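## Task

Remove the black block marked 4 from the tower and lay it flat on the table at least roughly two block widths away from the tower. The rest of the tower must stay where it stood, with its top block flat and centred on what is below it. Both the removed block and the top block must rest on their own, not on any part of the robot. Release everything and move the grippers away at the end.

## Robot and tools

Robot: two six-joint arms, left_arm and right_arm, each ending in a parallel two-finger gripper. Base poses in the scene frame: left_arm at (-0.049, +0.305, 0) m, quat_wxyz (+0.995, 0, 0, +0.100); right_arm at (+0.029, -0.281, 0) m, quat_wxyz (+1.000, 0, 0, -0.022). The names left and right do not refer to sides of any camera image.

Frame: one shared scene frame for everything. Origin on the table surface midway between the arms, +z up, +x outward over the table, +y toward left_arm. Positions are in metres, orientations are quaternions written w first. A gripper's fingers extend along its own +z axis and close along its own y axis. The reported end_effector_position is the pinch point between the pads, just under 1 cm behind the fingertips; the printed value may be slightly off, especially when the arm reaches far.

Row format (used by execute_actions and move): a single flat list of 16 numbers covering both arms, always all 16 even if one arm is idle. Order: left_arm x, y, z, qw, qx, qy, qz, opening, then right_arm x, y, z, qw, qx, qy, qz, opening. x, y, z and the quaternion are an absolute target pose for that gripper's pinch point in the scene frame, not an offset. Opening runs from -1 (closed) to +1 (fully open, 0.087 m). A target more than 0.6 m from the arm's last reported position along any gripper axis is refused. To hold an arm still, resend its last reported pose and desired opening; to keep orientation steady, repeat the same target quaternion rather than copying a drifted reported one.

execute_actions: argument actions is a list with zero or one item. Empty list: just returns the current state. {"rows": [[16 numbers], ...], "steps": n}: runs up to 15 control steps of 1/30 s, one row per step, last row repeated if rows run out (steps defaults to 15). {"steps": n} with no rows: waits up to 300 steps, counted from the previous result. Optional pictures (true/false) controls whether camera images come back.

move: target is one 16-number row as above; speed is the path's top speed in m/s, 0.002 to 0.5 (default 0.25), turning capped at twice that in rad/s. Each gripper travels in a straight line toward its absolute target, both arms finishing together, in 0.5 to 10 s; longer paths are cut off at 10 s. The opening is applied at the start. The path ignores obstacles and the other arm, and the gripper can lag, wander or overshoot speed, mainly with a nearly straight arm. Its result adds a move: line giving the outcome (done, off_target, moving, held, fault) and active limits (paced = target clipped; held = some steps blocked by a check, after which the arm may lurch fast), plus each gripper's remaining distance from its target.

wait: seconds from 0 to 10; lets the scene run with no new command.

zoom_image: camera is one of cam_head_left, cam_head_right, cam_high, cam_low (all 896x504); region is [x0, y0, x1, y1] in pixels from the top-left, at most 504 by 504. Gives a detailed crop of the latest image.

read_manual: section "licences" returns licence text only; no motion.

finished_scene: scene is the integer of the current scene; ends it irreversibly, reports success and gives the next task.

Control behaviour: each step the commanded pose is limited to 70 mm and 16 degrees from the measured pose, so distant targets need several actions; after an action the arm continues only to its last clipped pose. Position is favoured over orientation when both cannot be met. Joint friction can leave the gripper up to about 31 mm short, and very small commands may not move it at all. The simulation keeps running between calls.

Result lines: the state line left_arm: ... | right_arm: ... gives each gripper pose. grip_measured is the measured finger opening on the command scale (each gripper's readings may be off by about 1 mm, consistently). Joint positions ends with the opening in metres. Joint torques are raw drive outputs with offsets and noise. pose unreachable names an arm whose command was altered or blocked by a clearance check; HELD marks steps where a row was not sent. Hand target shows the pose the controller is driving toward. FAULT or OVER-TEMPERATURE FAULT lines mean an arm stopped. MOTOR HOT appears from 75 °C; at 90 °C the arm pauses 10 s; at 100 °C the arm goes limp and falls.

Gripping: to hold something, command an opening about 0.02 below grip_measured; a smaller margin grips more gently. Finger force is about 20 N per pad; closing fast can squeeze harder.

Avoid: arms colliding or pressing on each other, anything leaving the table, dropping or slamming blocks, fast impacts and deep pushes past contact (harder hits the faster and farther past contact you command), and long heavy holds that heat motors. Occasional tugs or pushes on held or loose objects may occur. Finish with both grippers open and away from the blocks.

Each tool is called after ">>>" as name(argument=value, ...) on one line, values as JSON.

## Session

I'll start by looking at the current state of the scene.

>>> execute_actions(actions=[])

Scene clock: 0.00 s of 3920.00 s.
left_arm: end_effector_position=(+0.1678, -0.2152, +0.1676) grip_measured=+1.000 end_effector_quat_wxyz=(+0.339, +0.927, -0.043, +0.151) | right_arm: end_effector_position=(+0.4033, -0.6792, +0.0968) grip_measured=+1.000 end_effector_quat_wxyz=(+0.388, +0.395, +0.591, -0.586)
Joint positions: left_arm=[-1.457  1.987  1.668 -0.492 -0.04   1.994  0.087] | right_arm=[-0.475  2.287  1.285  0.981  1.057 -0.378  0.087]
Joint velocities: left_arm=[-0.022  0.007 -0.027 -0.037  0.007 -0.037  0.   ] | right_arm=[ 0.007 -0.037  0.002 -0.022 -0.022  0.007  0.   ]
Joint torques (N m, as the arm reports them, + toward a larger angle): no reading
Motor temperatures (°C, as the motors report them): left_arm=[30 29 28 30 29 32] | right_arm=[31 31 29 31 28 29]
Hand target (left_arm): +0.168, -0.215, +0.168; +0.339, +0.927, -0.043, +0.151
Hand target (right_arm): +0.403, -0.679, +0.097; +0.388, +0.395, +0.591, -0.586

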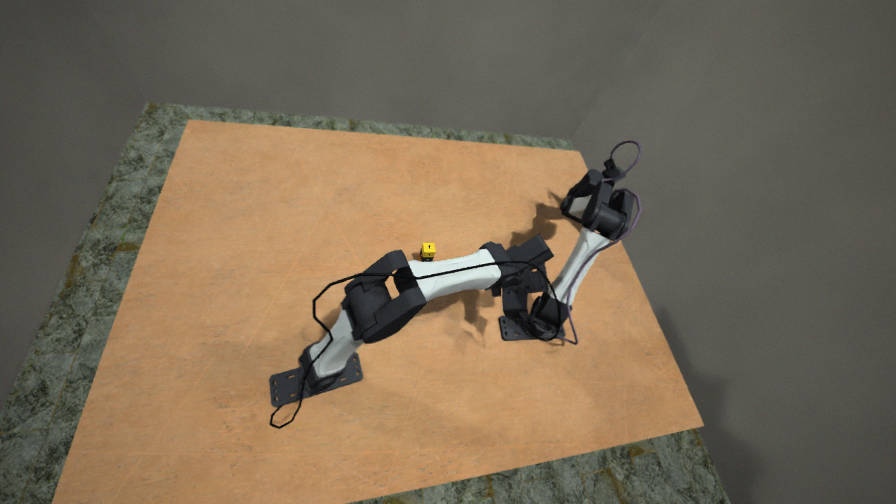

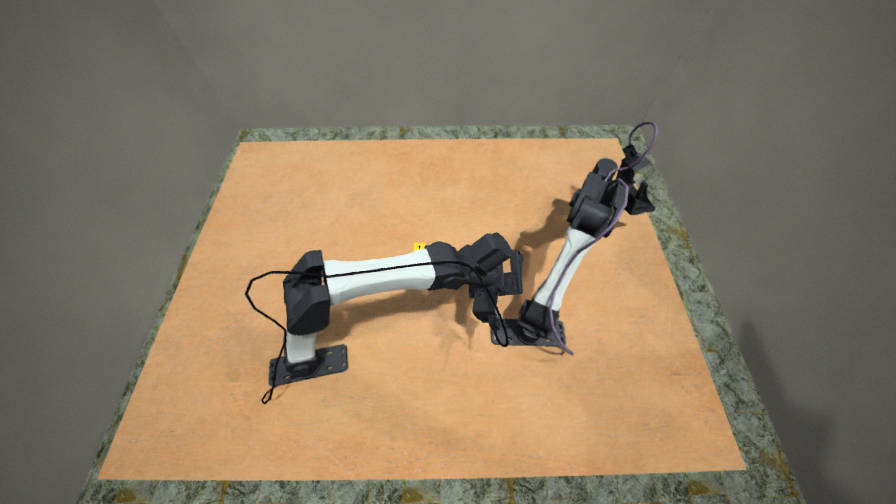

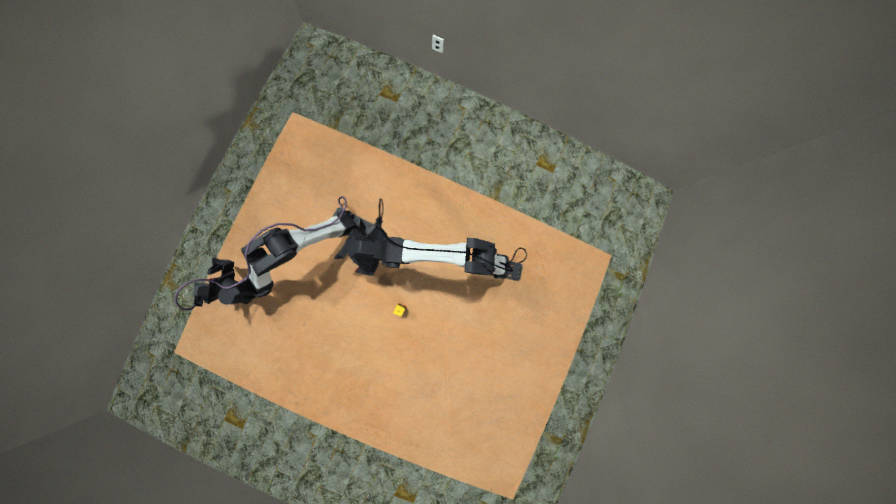

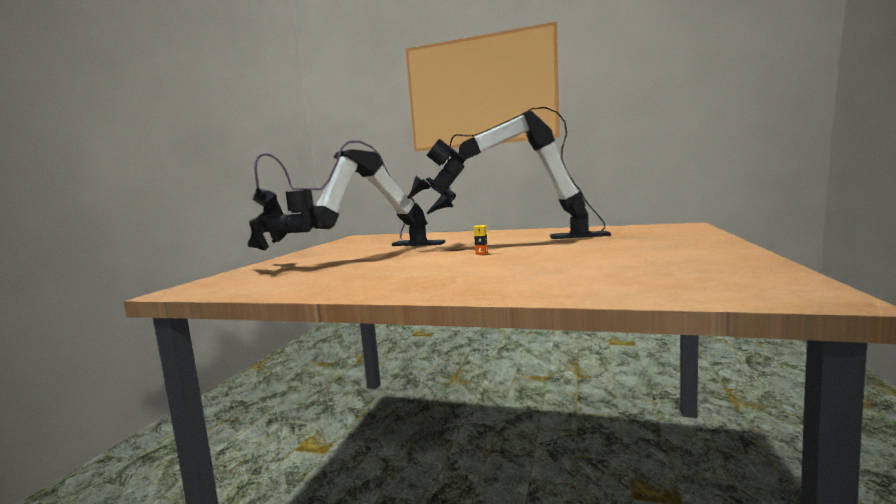

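>>> zoom_image(camera="cam_low", region=[430, 200, 530, 270])

>>> zoom_image(camera="cam_high", region=[360, 280, 440, 340])

>>> zoom_image(camera="cam_head_left", region=[390, 220, 470, 280])

Region (430, 200, 530, 270) of cam_low's 896x504 image, scaled by 5.040, with more detail than that image has; it fills the top 353 rows of this view, and the rest is white.

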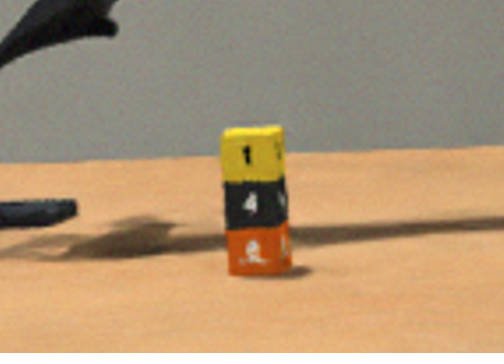

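Region (360, 280, 440, 340) of cam_high's 896x504 image, scaled by 6.300, with more detail than that image has; it fills the top 378 rows of this view, and the rest is white.

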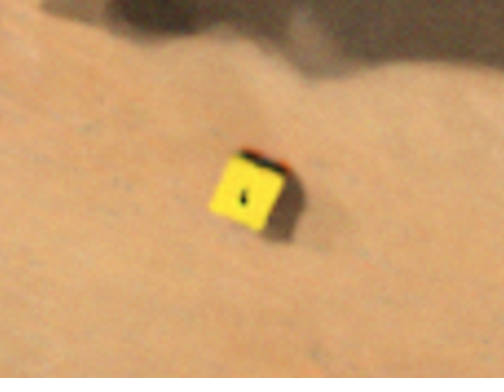

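Region (390, 220, 470, 280) of cam_head_left's 896x504 image, scaled by 6.300, with more detail than that image has; it fills the top 378 rows of this view, and the rest is white.

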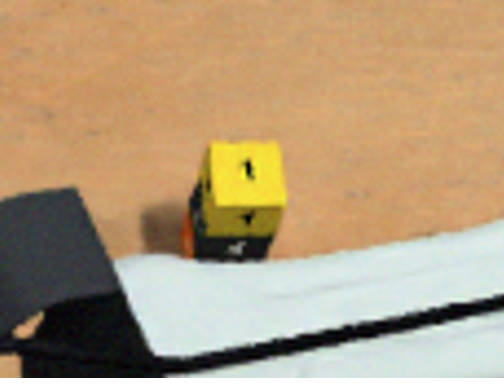

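>>> zoom_image(camera="cam_high", region=[320, 180, 540, 340])

>>> zoom_image(camera="cam_head_right", region=[250, 220, 590, 410])

Region (320, 180, 540, 340) of cam_high's 896x504 image, scaled by 2.291, with more detail than that image has; it fills the top 367 rows of this view, and the rest is white.

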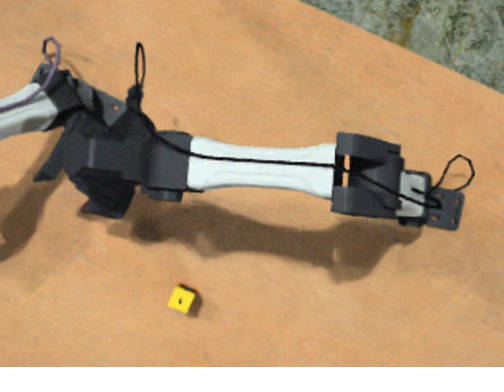

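Region (250, 220, 590, 410) of cam_head_right's 896x504 image, scaled by 1.482, with more detail than that image has; it fills the top 282 rows of this view, and the rest is white.

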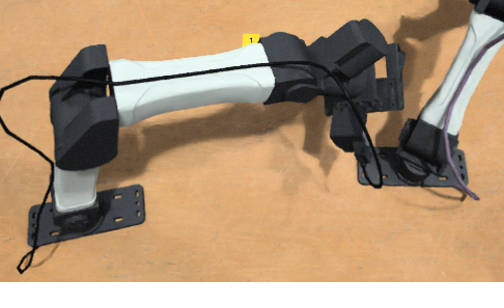

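>>> move(target=[0.175, 0.0, 0.08, 0.4617, 0, 0.887, 0, 1.0, 0.4033, -0.6792, 0.0968, 0.388, 0.395, 0.591, -0.586, 1.0], speed=0.5)

Scene clock: 123.77 s of 3920.00 s.
left_arm: end_effector_position=(+0.1753, +0.0021, +0.0776) grip_measured=+1.000 end_effector_quat_wxyz=(+0.467, +0.008, +0.884, +0.002) | right_arm: end_effector_position=(+0.4033, -0.6792, +0.0968) grip_measured=+1.000 end_effector_quat_wxyz=(+0.388, +0.395, +0.591, -0.586)
Joint positions: left_arm=[-1.445  1.705  1.069 -0.492 -0.896 -1.012  0.087] | right_arm=[-0.475  2.287  1.285  0.981  1.057 -0.378  0.087]
Joint velocities: left_arm=[ 0.007  0.007 -0.022 -0.022 -0.022 -0.007  0.   ] | right_arm=[-0.002  0.007  0.002  0.022 -0.022  0.066  0.   ]
Joint torques (N m, as the arm reports them, + toward a larger angle): left_arm=[ 1.   -6.37  8.94  1.03 -0.25 -0.15] | right_arm=[  0.27 -12.15   6.23   1.61  -0.05  -0.01]
Motor temperatures (°C, as the motors report them): left_arm=[30 46 37 36 29 32] | right_arm=[31 54 36 39 28 29]
Hand target (left_arm): +0.178, -0.001, +0.080; +0.462, +0.001, +0.887, -0.000
Hand target (right_arm): +0.403, -0.679, +0.097; +0.388, +0.395, +0.591, -0.586
Off the commanded pose (left_arm): 0.003 m, 1 deg.
Off the commanded pose (right_arm): 0.000 m, 0 deg.
After step 90, 117.00 s passed at rest.
move: done

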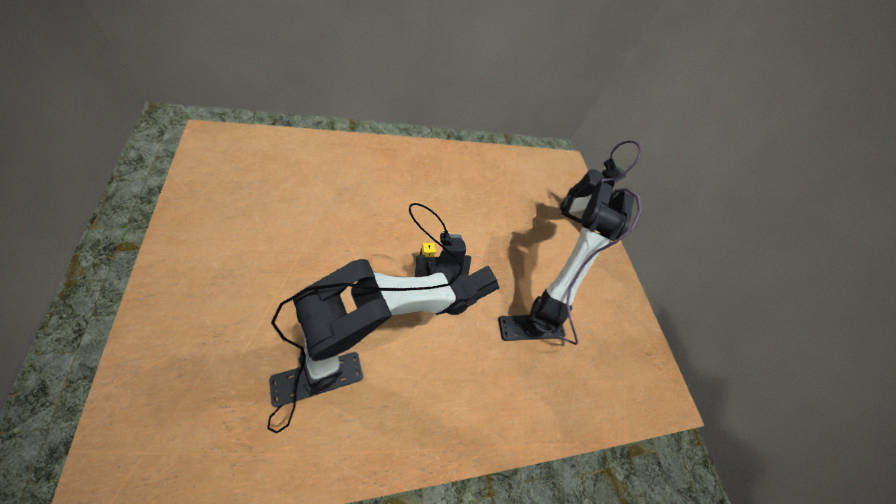

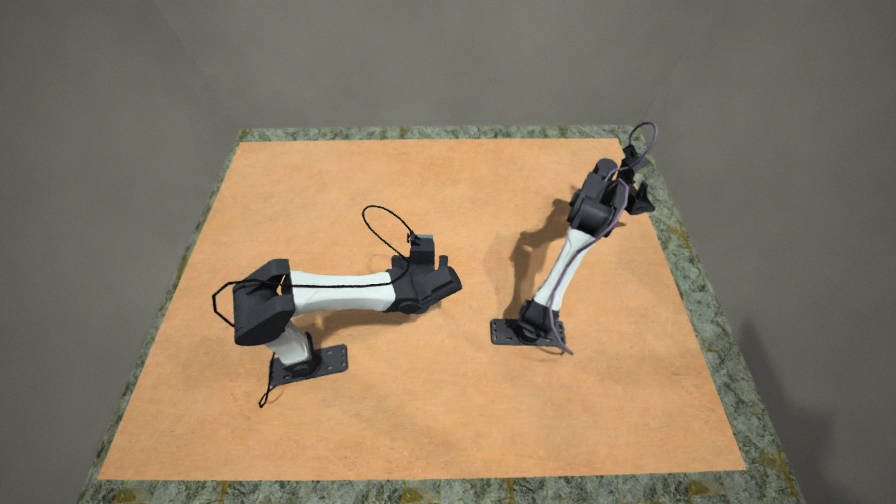

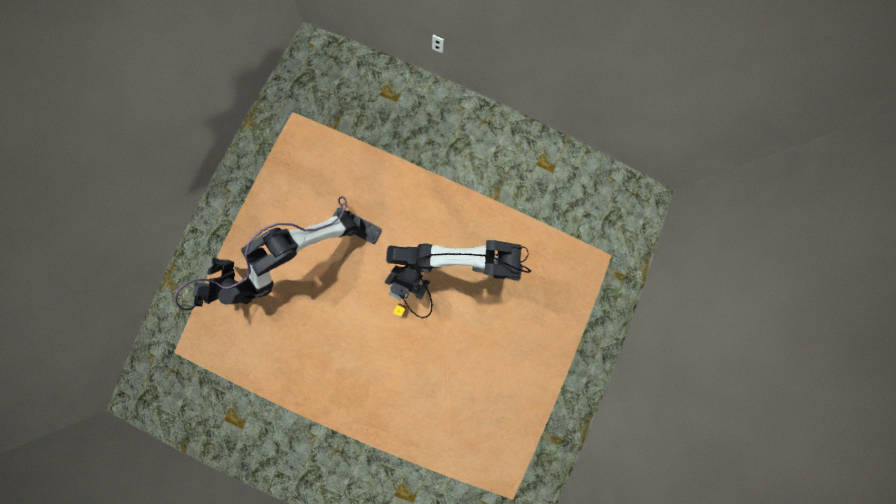

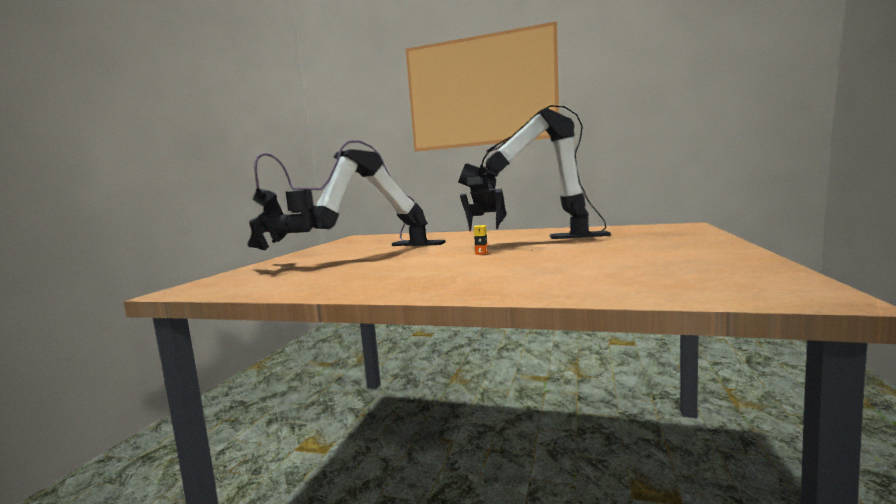

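>>> zoom_image(camera="cam_low", region=[440, 190, 530, 260])

>>> zoom_image(camera="cam_high", region=[365, 255, 455, 330])

Region (440, 190, 530, 260) of cam_low's 896x504 image, scaled by 5.600, with more detail than that image has.

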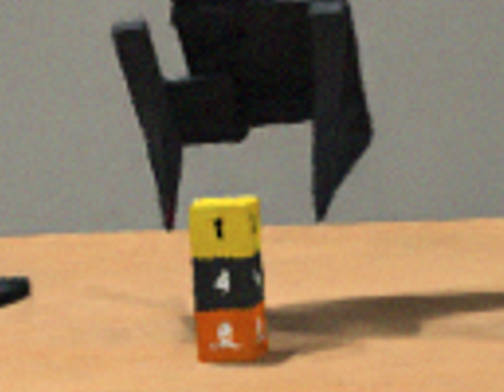

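Region (365, 255, 455, 330) of cam_high's 896x504 image, scaled by 5.600, with more detail than that image has.

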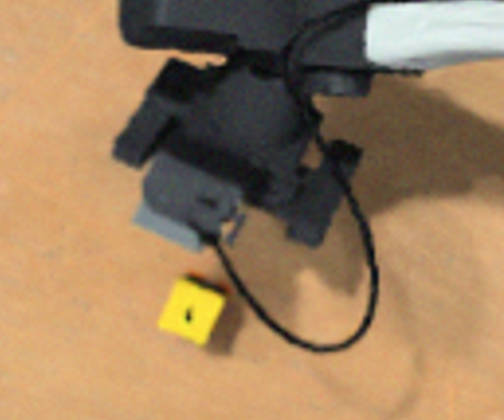

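>>> move(target=[0.258, 0.016, 0.053, 0.4617, 0, 0.887, 0, 1.0, 0.19, -0.557, 0.162, 0.388, 0.395, 0.591, -0.586, 1.0], speed=0.25)

>>> zoom_image(camera="cam_low", region=[440, 190, 530, 260])

>>> zoom_image(camera="cam_head_left", region=[380, 200, 500, 300])

Scene clock: 193.53 s of 3920.00 s.
left_arm: end_effector_position=(+0.2608, +0.0095, +0.0678) grip_measured=+1.000 end_effector_quat_wxyz=(+0.472, -0.008, +0.881, -0.010) | right_arm: end_effector_position=(+0.1942, -0.5604, +0.1670) grip_measured=+1.000 end_effector_quat_wxyz=(+0.393, +0.397, +0.585, -0.588)
Joint positions: left_arm=[-1.204  1.782  1.069 -0.17  -0.772 -0.734  0.087] | right_arm=[-0.475  1.262  0.338  0.924  1.06  -0.385  0.087]
Joint velocities: left_arm=[-0.007  0.002 -0.007 -0.037  0.007  0.037  0.   ] | right_arm=[-0.002  0.012 -0.007 -0.11  -0.007  0.007  0.   ]
Joint torques (N m, as the arm reports them, + toward a larger angle): left_arm=[ 0.87 -6.53  5.37  1.74 -0.17  0.05] | right_arm=[ 0.51 -4.37  4.78  1.53 -0.07  0.07]
Motor temperatures (°C, as the motors report them): left_arm=[30 41 40 34 29 32] | right_arm=[31 58 36 40 28 29]
Hand target (left_arm): +0.258, +0.016, +0.053; +0.462, -0.000, +0.887, +0.001
Hand target (right_arm): +0.190, -0.557, +0.161; +0.388, +0.395, +0.591, -0.587
Off the commanded pose (left_arm): 0.016 m, 2 deg.
Off the commanded pose (right_arm): 0.007 m, 1 deg.
After step 90, 64.97 s passed at rest.
move: off_target (left_arm)

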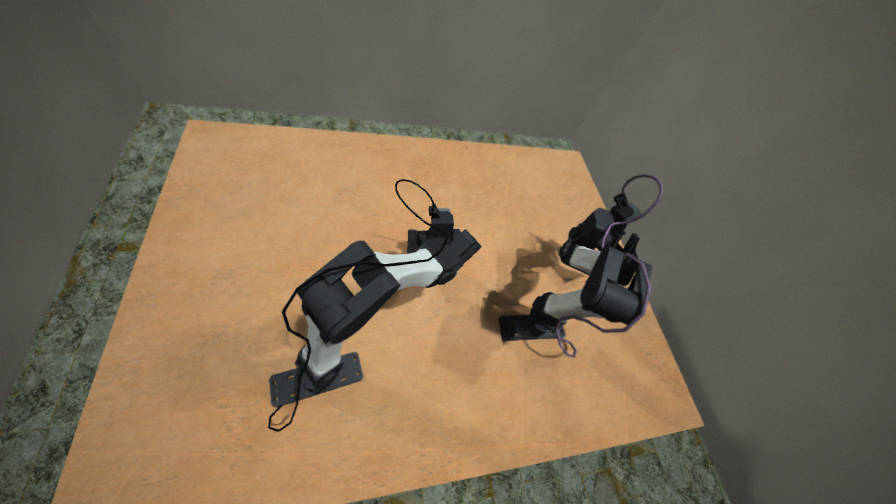

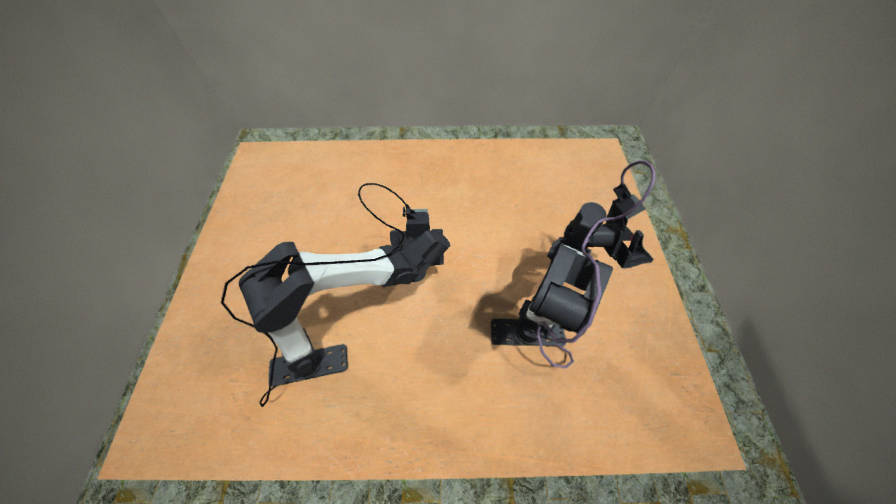

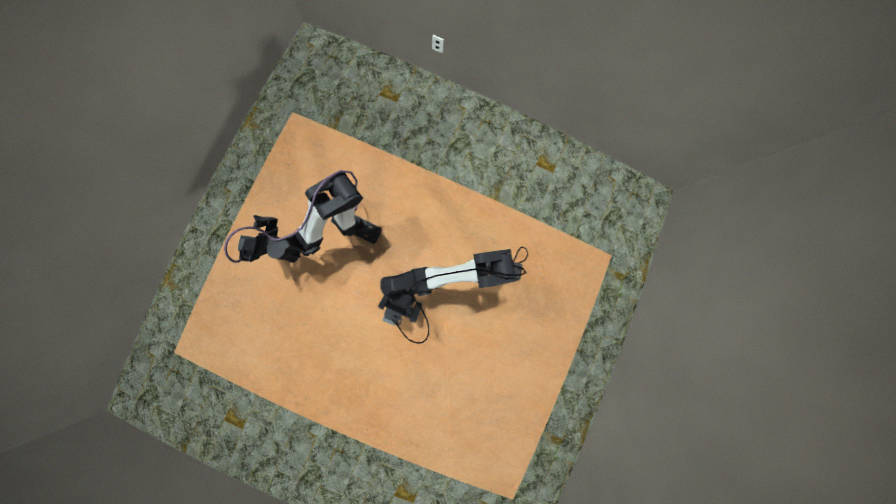

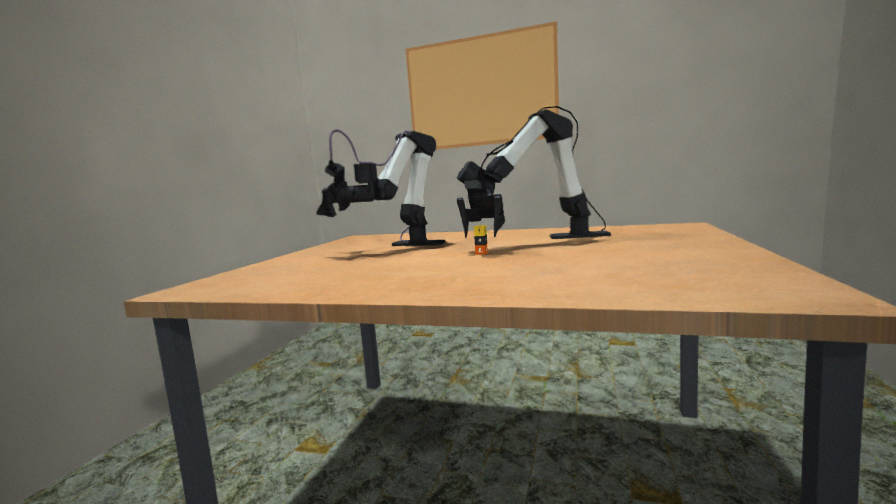

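Region (440, 190, 530, 260) of cam_low's 896x504 image, scaled by 5.600, with more detail than that image has.

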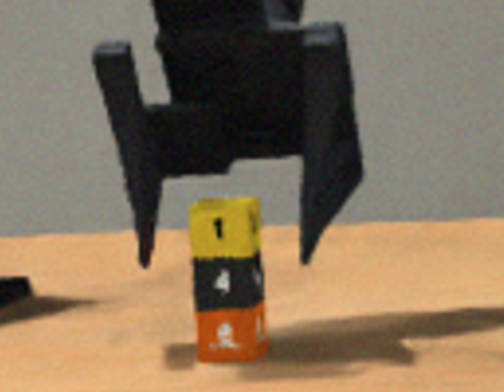

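Region (380, 200, 500, 300) of cam_head_left's 896x504 image, scaled by 4.200, with more detail than that image has.

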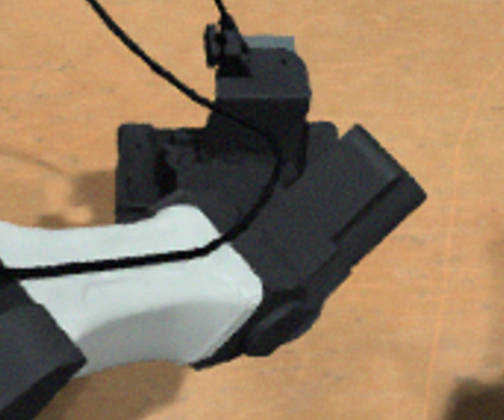

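>>> move(target=[0.259, 0.017, 0.040, 0.4617, 0, 0.887, 0, 1.0, 0.1942, -0.5604, 0.167, 0.393, 0.397, 0.585, -0.588, 1.0], speed=0.05)

>>> zoom_image(camera="cam_low", region=[440, 190, 530, 260])

>>> zoom_image(camera="cam_high", region=[365, 255, 455, 330])

Scene clock: 224.80 s of 3920.00 s.
left_arm: end_effector_position=(+0.2598, +0.0099, +0.0534) grip_measured=+1.000 end_effector_quat_wxyz=(+0.471, -0.005, +0.882, -0.010) | right_arm: end_effector_position=(+0.1941, -0.5603, +0.1666) grip_measured=+1.000 end_effector_quat_wxyz=(+0.392, +0.397, +0.586, -0.588)
Joint positions: left_arm=[-1.204  1.805  1.035 -0.113 -0.767 -0.729  0.087] | right_arm=[-0.475  1.262  0.338  0.922  1.06  -0.385  0.087]
Joint velocities: left_arm=[ 0.002 -0.017 -0.007 -0.051 -0.022 -0.051  0.   ] | right_arm=[ 0.007  0.002  0.002  0.037 -0.037  0.022  0.   ]
Joint torques (N m, as the arm reports them, + toward a larger angle): left_arm=[ 1.24 -6.67  5.21  1.74 -0.17  0.  ] | right_arm=[ 0.28 -3.23  6.49  1.67 -0.06 -0.02]
Motor temperatures (°C, as the motors report them): left_arm=[30 41 37 36 29 32] | right_arm=[31 50 36 40 28 29]
Hand target (left_arm): +0.259, +0.017, +0.040; +0.462, -0.000, +0.887, -0.000
Hand target (right_arm): +0.194, -0.560, +0.167; +0.393, +0.397, +0.585, -0.588
Off the commanded pose (left_arm): 0.015 m, 2 deg.
Off the commanded pose (right_arm): 0.000 m, 0 deg.
After step 90, 27.37 s passed at rest.
move: off_target (left_arm)

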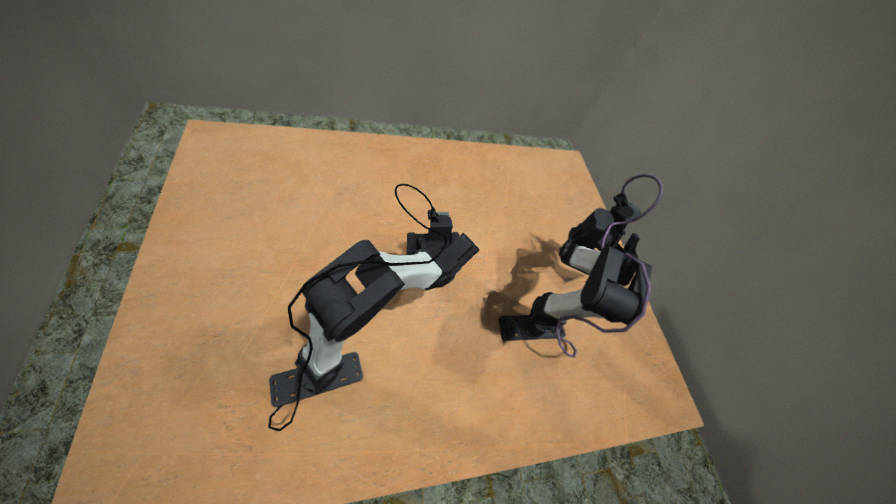

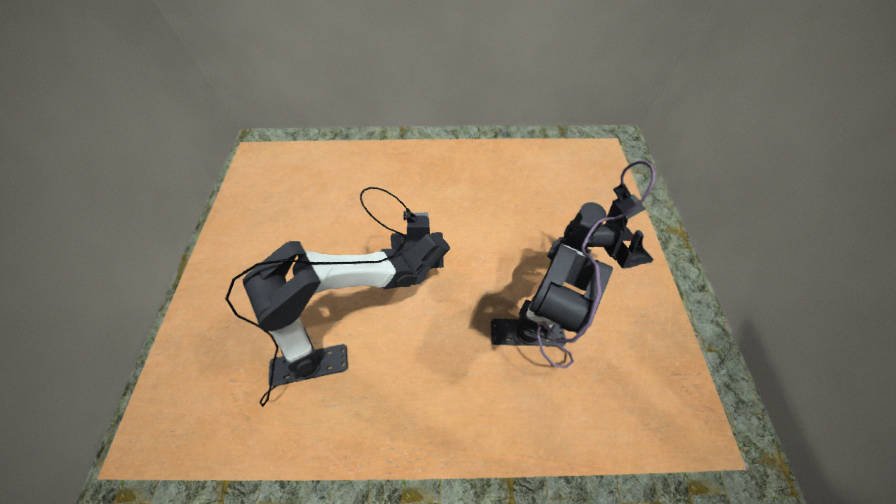

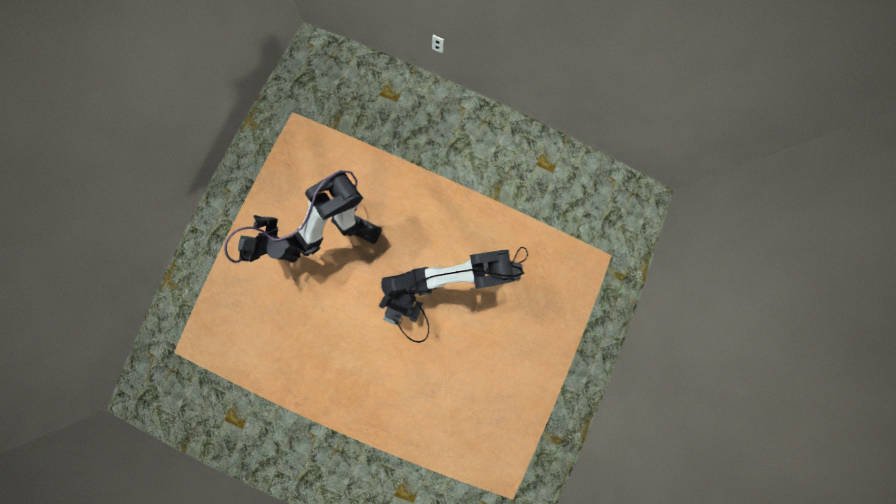

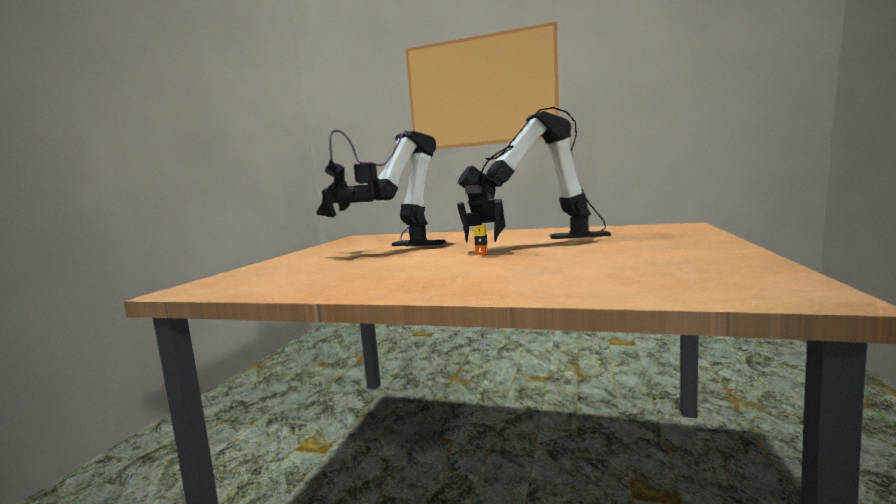

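Region (440, 190, 530, 260) of cam_low's 896x504 image, scaled by 5.600, with more detail than that image has.

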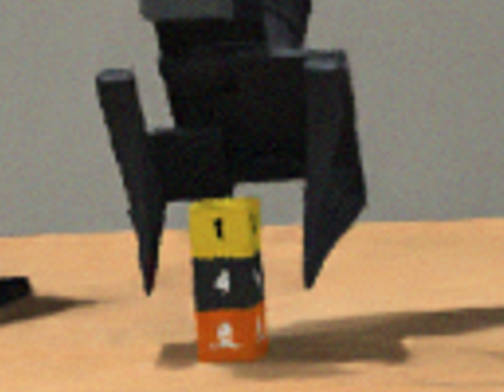

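Region (365, 255, 455, 330) of cam_high's 896x504 image, scaled by 5.600, with more detail than that image has.

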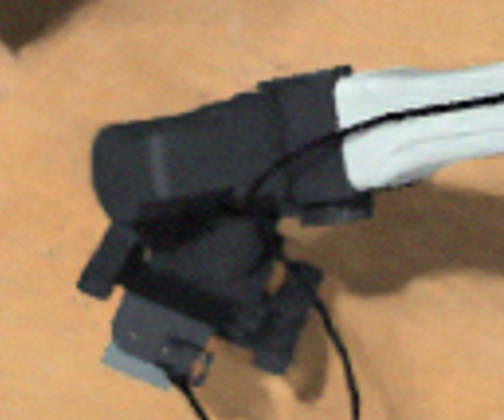

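>>> move(target=[0.259, 0.017, 0.037, 0.4617, 0, 0.887, 0, -0.05, 0.1942, -0.5604, 0.167, 0.393, 0.397, 0.585, -0.588, 1.0], speed=0.05)

>>> execute_actions(actions=[{"rows": [[0.26,0.010,0.050,0.471,-0.005,0.882,-0.010,-0.08,0.1942,-0.5604,0.167,0.393,0.397,0.585,-0.588,1.0],[0.26,0.010,0.050,0.471,-0.005,0.882,-0.010,-0.11,0.1942,-0.5604,0.167,0.393,0.397,0.585,-0.588,1.0],[0.26,0.010,0.050,0.471,-0.005,0.882,-0.010,-0.14,0.1942,-0.5604,0.167,0.393,0.397,0.585,-0.588,1.0],[0.26,0.010,0.050,0.471,-0.005,0.882,-0.010,-0.17,0.1942,-0.5604,0.167,0.393,0.397,0.585,-0.588,1.0],[0.26,0.010,0.050,0.471,-0.005,0.882,-0.010,-0.20,0.1942,-0.5604,0.167,0.393,0.397,0.585,-0.588,1.0],[0.26,0.010,0.050,0.471,-0.005,0.882,-0.010,-0.22,0.1942,-0.5604,0.167,0.393,0.397,0.585,-0.588,1.0],[0.26,0.010,0.050,0.471,-0.005,0.882,-0.010,-0.24,0.1942,-0.5604,0.167,0.393,0.397,0.585,-0.588,1.0],[0.26,0.010,0.050,0.471,-0.005,0.882,-0.010,-0.26,0.1942,-0.5604,0.167,0.393,0.397,0.585,-0.588,1.0],[0.26,0.010,0.050,0.471,-0.005,0.882,-0.010,-0.28,0.1942,-0.5604,0.167,0.393,0.397,0.585,-0.588,1.0],[0.26,0.010,0.050,0.471,-0.005,0.882,-0.010,-0.30,0.1942,-0.5604,0.167,0.393,0.397,0.585,-0.588,1.0],[0.26,0.010,0.050,0.471,-0.005,0.882,-0.010,-0.32,0.1942,-0.5604,0.167,0.393,0.397,0.585,-0.588,1.0],[0.26,0.010,0.050,0.471,-0.005,0.882,-0.010,-0.34,0.1942,-0.5604,0.167,0.393,0.397,0.585,-0.588,1.0],[0.26,0.010,0.050,0.471,-0.005,0.882,-0.010,-0.36,0.1942,-0.5604,0.167,0.393,0.397,0.585,-0.588,1.0],[0.26,0.010,0.050,0.471,-0.005,0.882,-0.010,-0.38,0.1942,-0.5604,0.167,0.393,0.397,0.585,-0.588,1.0],[0.26,0.010,0.050,0.471,-0.005,0.882,-0.010,-0.40,0.1942,-0.5604,0.167,0.393,0.397,0.585,-0.588,1.0]], "steps": 15}])

>>> zoom_image(camera="cam_low", region=[440, 190, 530, 260])

Scene clock: 278.10 s of 3920.00 s.
left_arm: end_effector_position=(+0.2612, +0.0078, +0.0550) grip_measured=-0.050 end_effector_quat_wxyz=(+0.474, -0.008, +0.880, -0.015) | right_arm: end_effector_position=(+0.1941, -0.5603, +0.1666) grip_measured=+1.000 end_effector_quat_wxyz=(+0.392, +0.397, +0.586, -0.588)
Joint positions: left_arm=[-1.204  1.805  1.035 -0.1   -0.767 -0.729  0.042] | right_arm=[-0.475  1.262  0.338  0.922  1.06  -0.385  0.087]
Joint velocities: left_arm=[ 0.002 -0.012 -0.012 -0.022 -0.037  0.022  0.   ] | right_arm=[-0.012 -0.027  0.002  0.022 -0.037 -0.081  0.   ]
Joint torques (N m, as the arm reports them, + toward a larger angle): left_arm=[ 1.2  -6.31  4.69  1.72 -0.16  0.  ] | right_arm=[ 0.31 -3.22  6.48  1.68 -0.08 -0.03]
Motor temperatures (°C, as the motors report them): left_arm=[30 41 36 37 29 32] | right_arm=[31 43 38 42 28 29]
Hand target (left_arm): +0.259, +0.017, +0.037; +0.462, +0.000, +0.887, +0.000
Hand target (right_arm): +0.194, -0.560, +0.167; +0.393, +0.397, +0.585, -0.588
Off the commanded pose (left_arm): 0.020 m, 3 deg.
Off the commanded pose (right_arm): 0.000 m, 0 deg.
After step 90, 49.60 s passed at rest.
move: off_target (left_arm)

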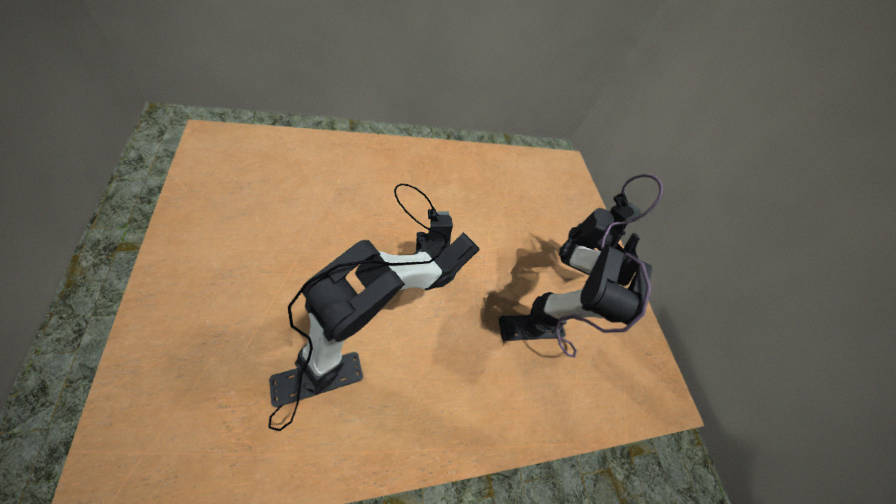

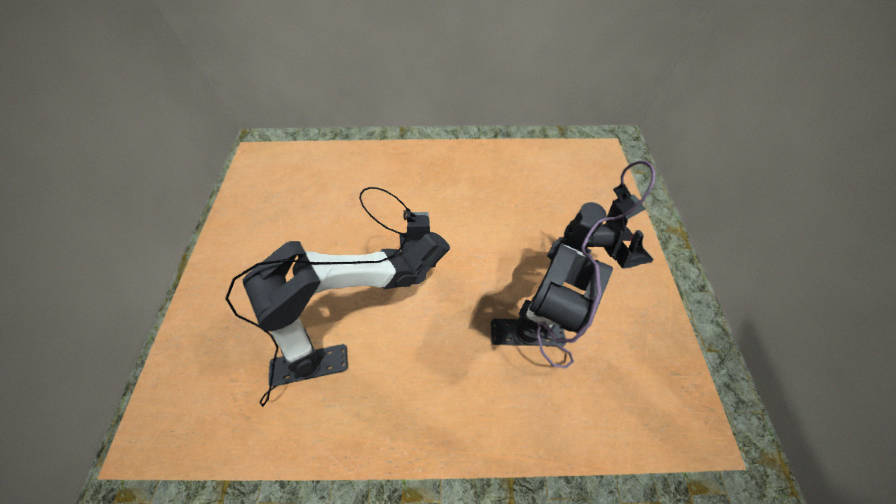

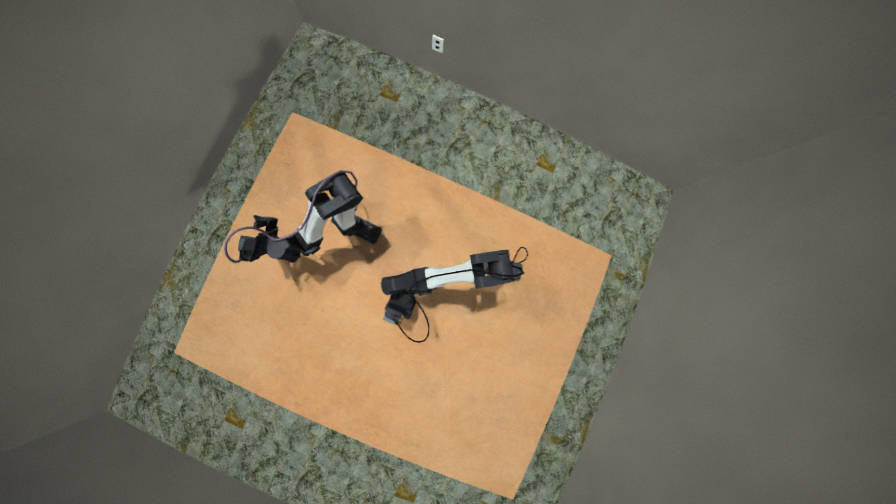

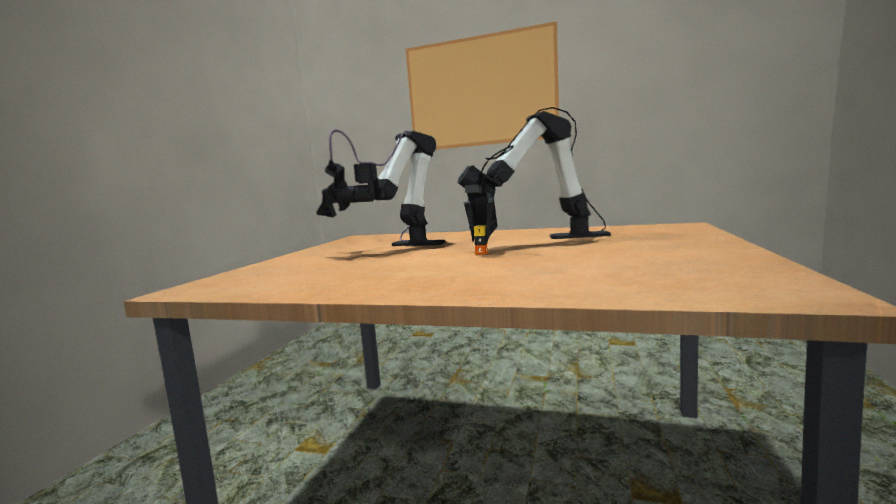

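Scene clock: 278.60 s of 3920.00 s.
left_arm: end_effector_position=(+0.2612, +0.0077, +0.0550) grip_measured=-0.254 end_effector_quat_wxyz=(+0.474, -0.008, +0.880, -0.015) | right_arm: end_effector_position=(+0.1941, -0.5603, +0.1666) grip_measured=+1.000 end_effector_quat_wxyz=(+0.392, +0.397, +0.586, -0.588)
Joint positions: left_arm=[-1.204  1.805  1.035 -0.1   -0.767 -0.729  0.033] | right_arm=[-0.475  1.262  0.338  0.922  1.06  -0.385  0.087]
Joint velocities: left_arm=[ 0.007  0.002 -0.002  0.007 -0.066  0.022 -0.001] | right_arm=[-0.012  0.007 -0.002 -0.007 -0.022  0.022  0.   ]
Joint torques (N m, as the arm reports them, + toward a larger angle): left_arm=[ 0.27 -7.36  6.58  1.64 -0.27 -0.05] | right_arm=[ 0.28 -3.2   6.48  1.67 -0.08 -0.03]
Motor temperatures (°C, as the motors report them): left_arm=[30 41 36 37 29 32] | right_arm=[31 43 38 42 28 29]
Hand target (left_arm): +0.260, +0.010, +0.050; +0.471, -0.005, +0.882, -0.010
Hand target (right_arm): +0.194, -0.560, +0.167; +0.393, +0.397, +0.585, -0.588
Off the commanded pose (left_arm): 0.006 m, 1 deg.
Off the commanded pose (right_arm): 0.000 m, 0 deg.
Steps of this call (steps 1 to 15: all 15 steps of this action). Readings (end_effector_position):
1: left_arm (+0.2612, +0.0077, +0.0550) | right_arm (+0.1941, -0.5603, +0.1666)
2: left_arm (+0.2612, +0.0077, +0.0550) | right_arm (+0.1941, -0.5603, +0.1666)
4: left_arm (+0.2612, +0.0077, +0.0550) | right_arm (+0.1941, -0.5603, +0.1666)
8: left_arm (+0.2612, +0.0077, +0.0550) | right_arm (+0.1941, -0.5603, +0.1666)
15: the state above

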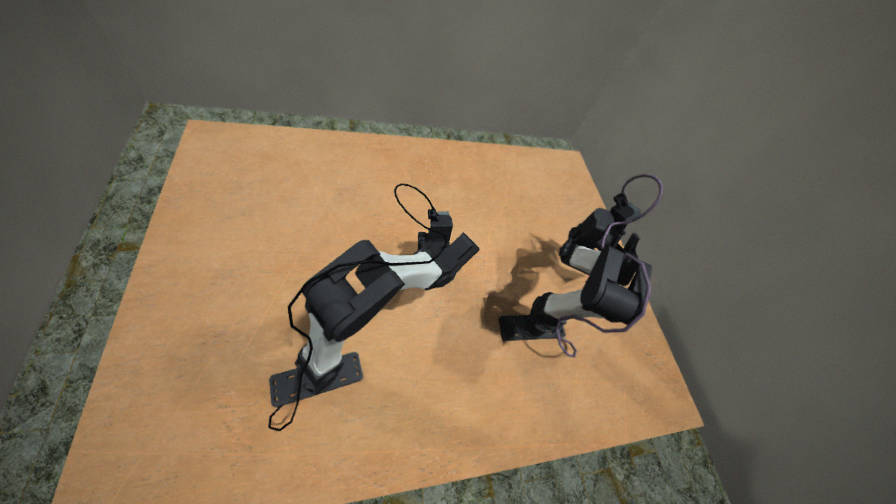

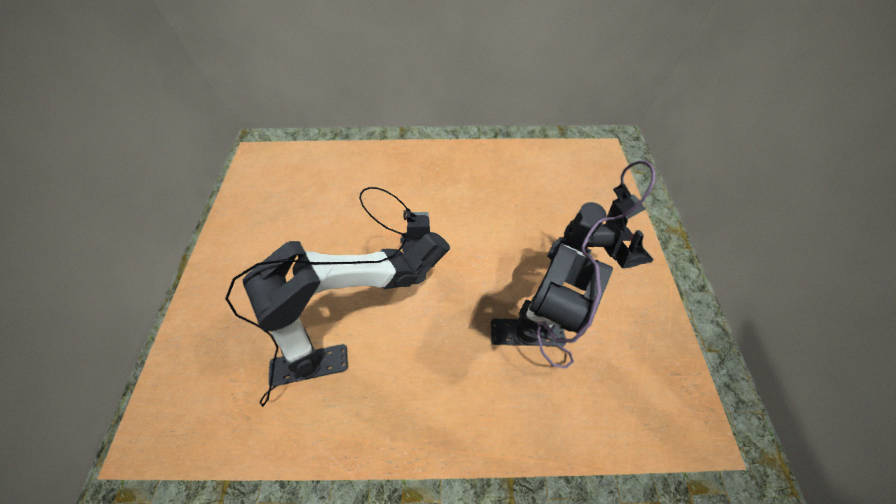

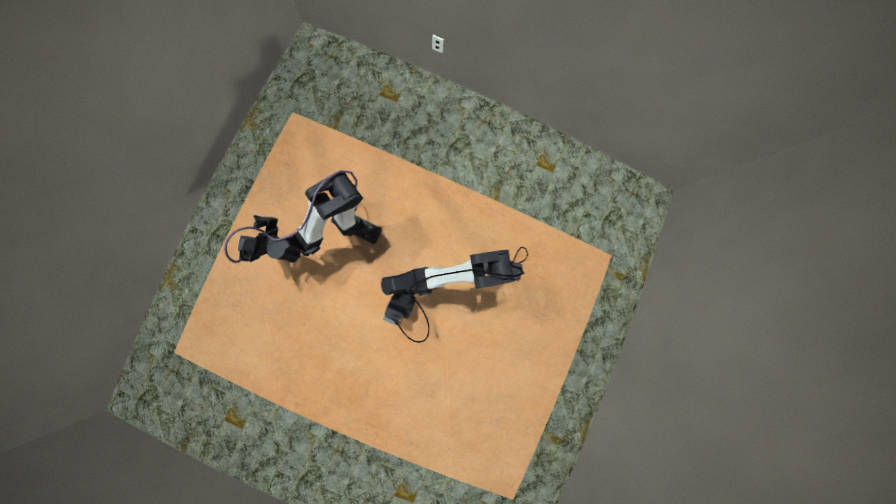

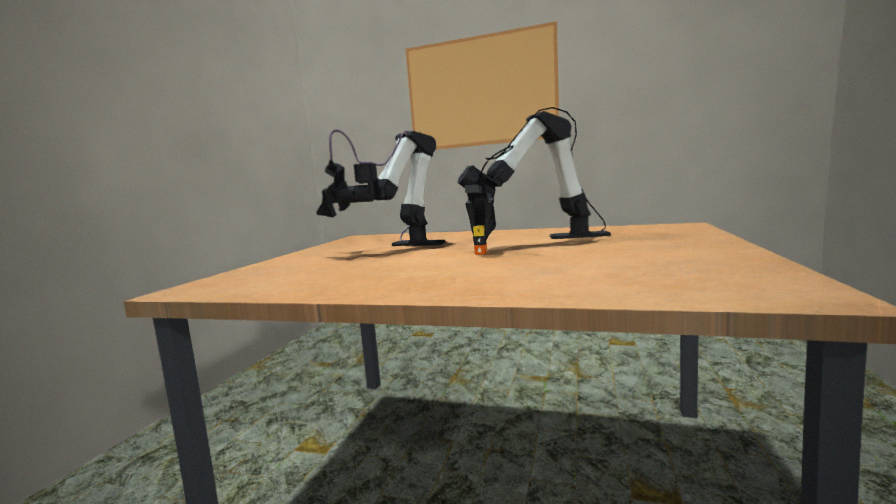

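Region (440, 190, 530, 260) of cam_low's 896x504 image, scaled by 5.600, with more detail than that image has.

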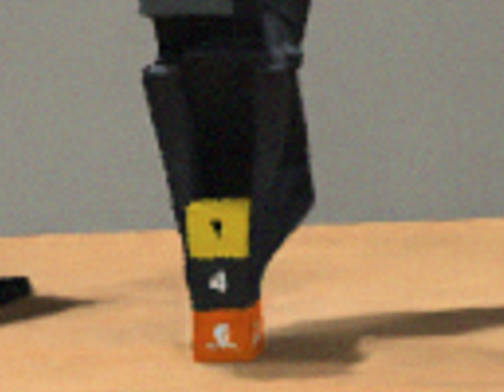

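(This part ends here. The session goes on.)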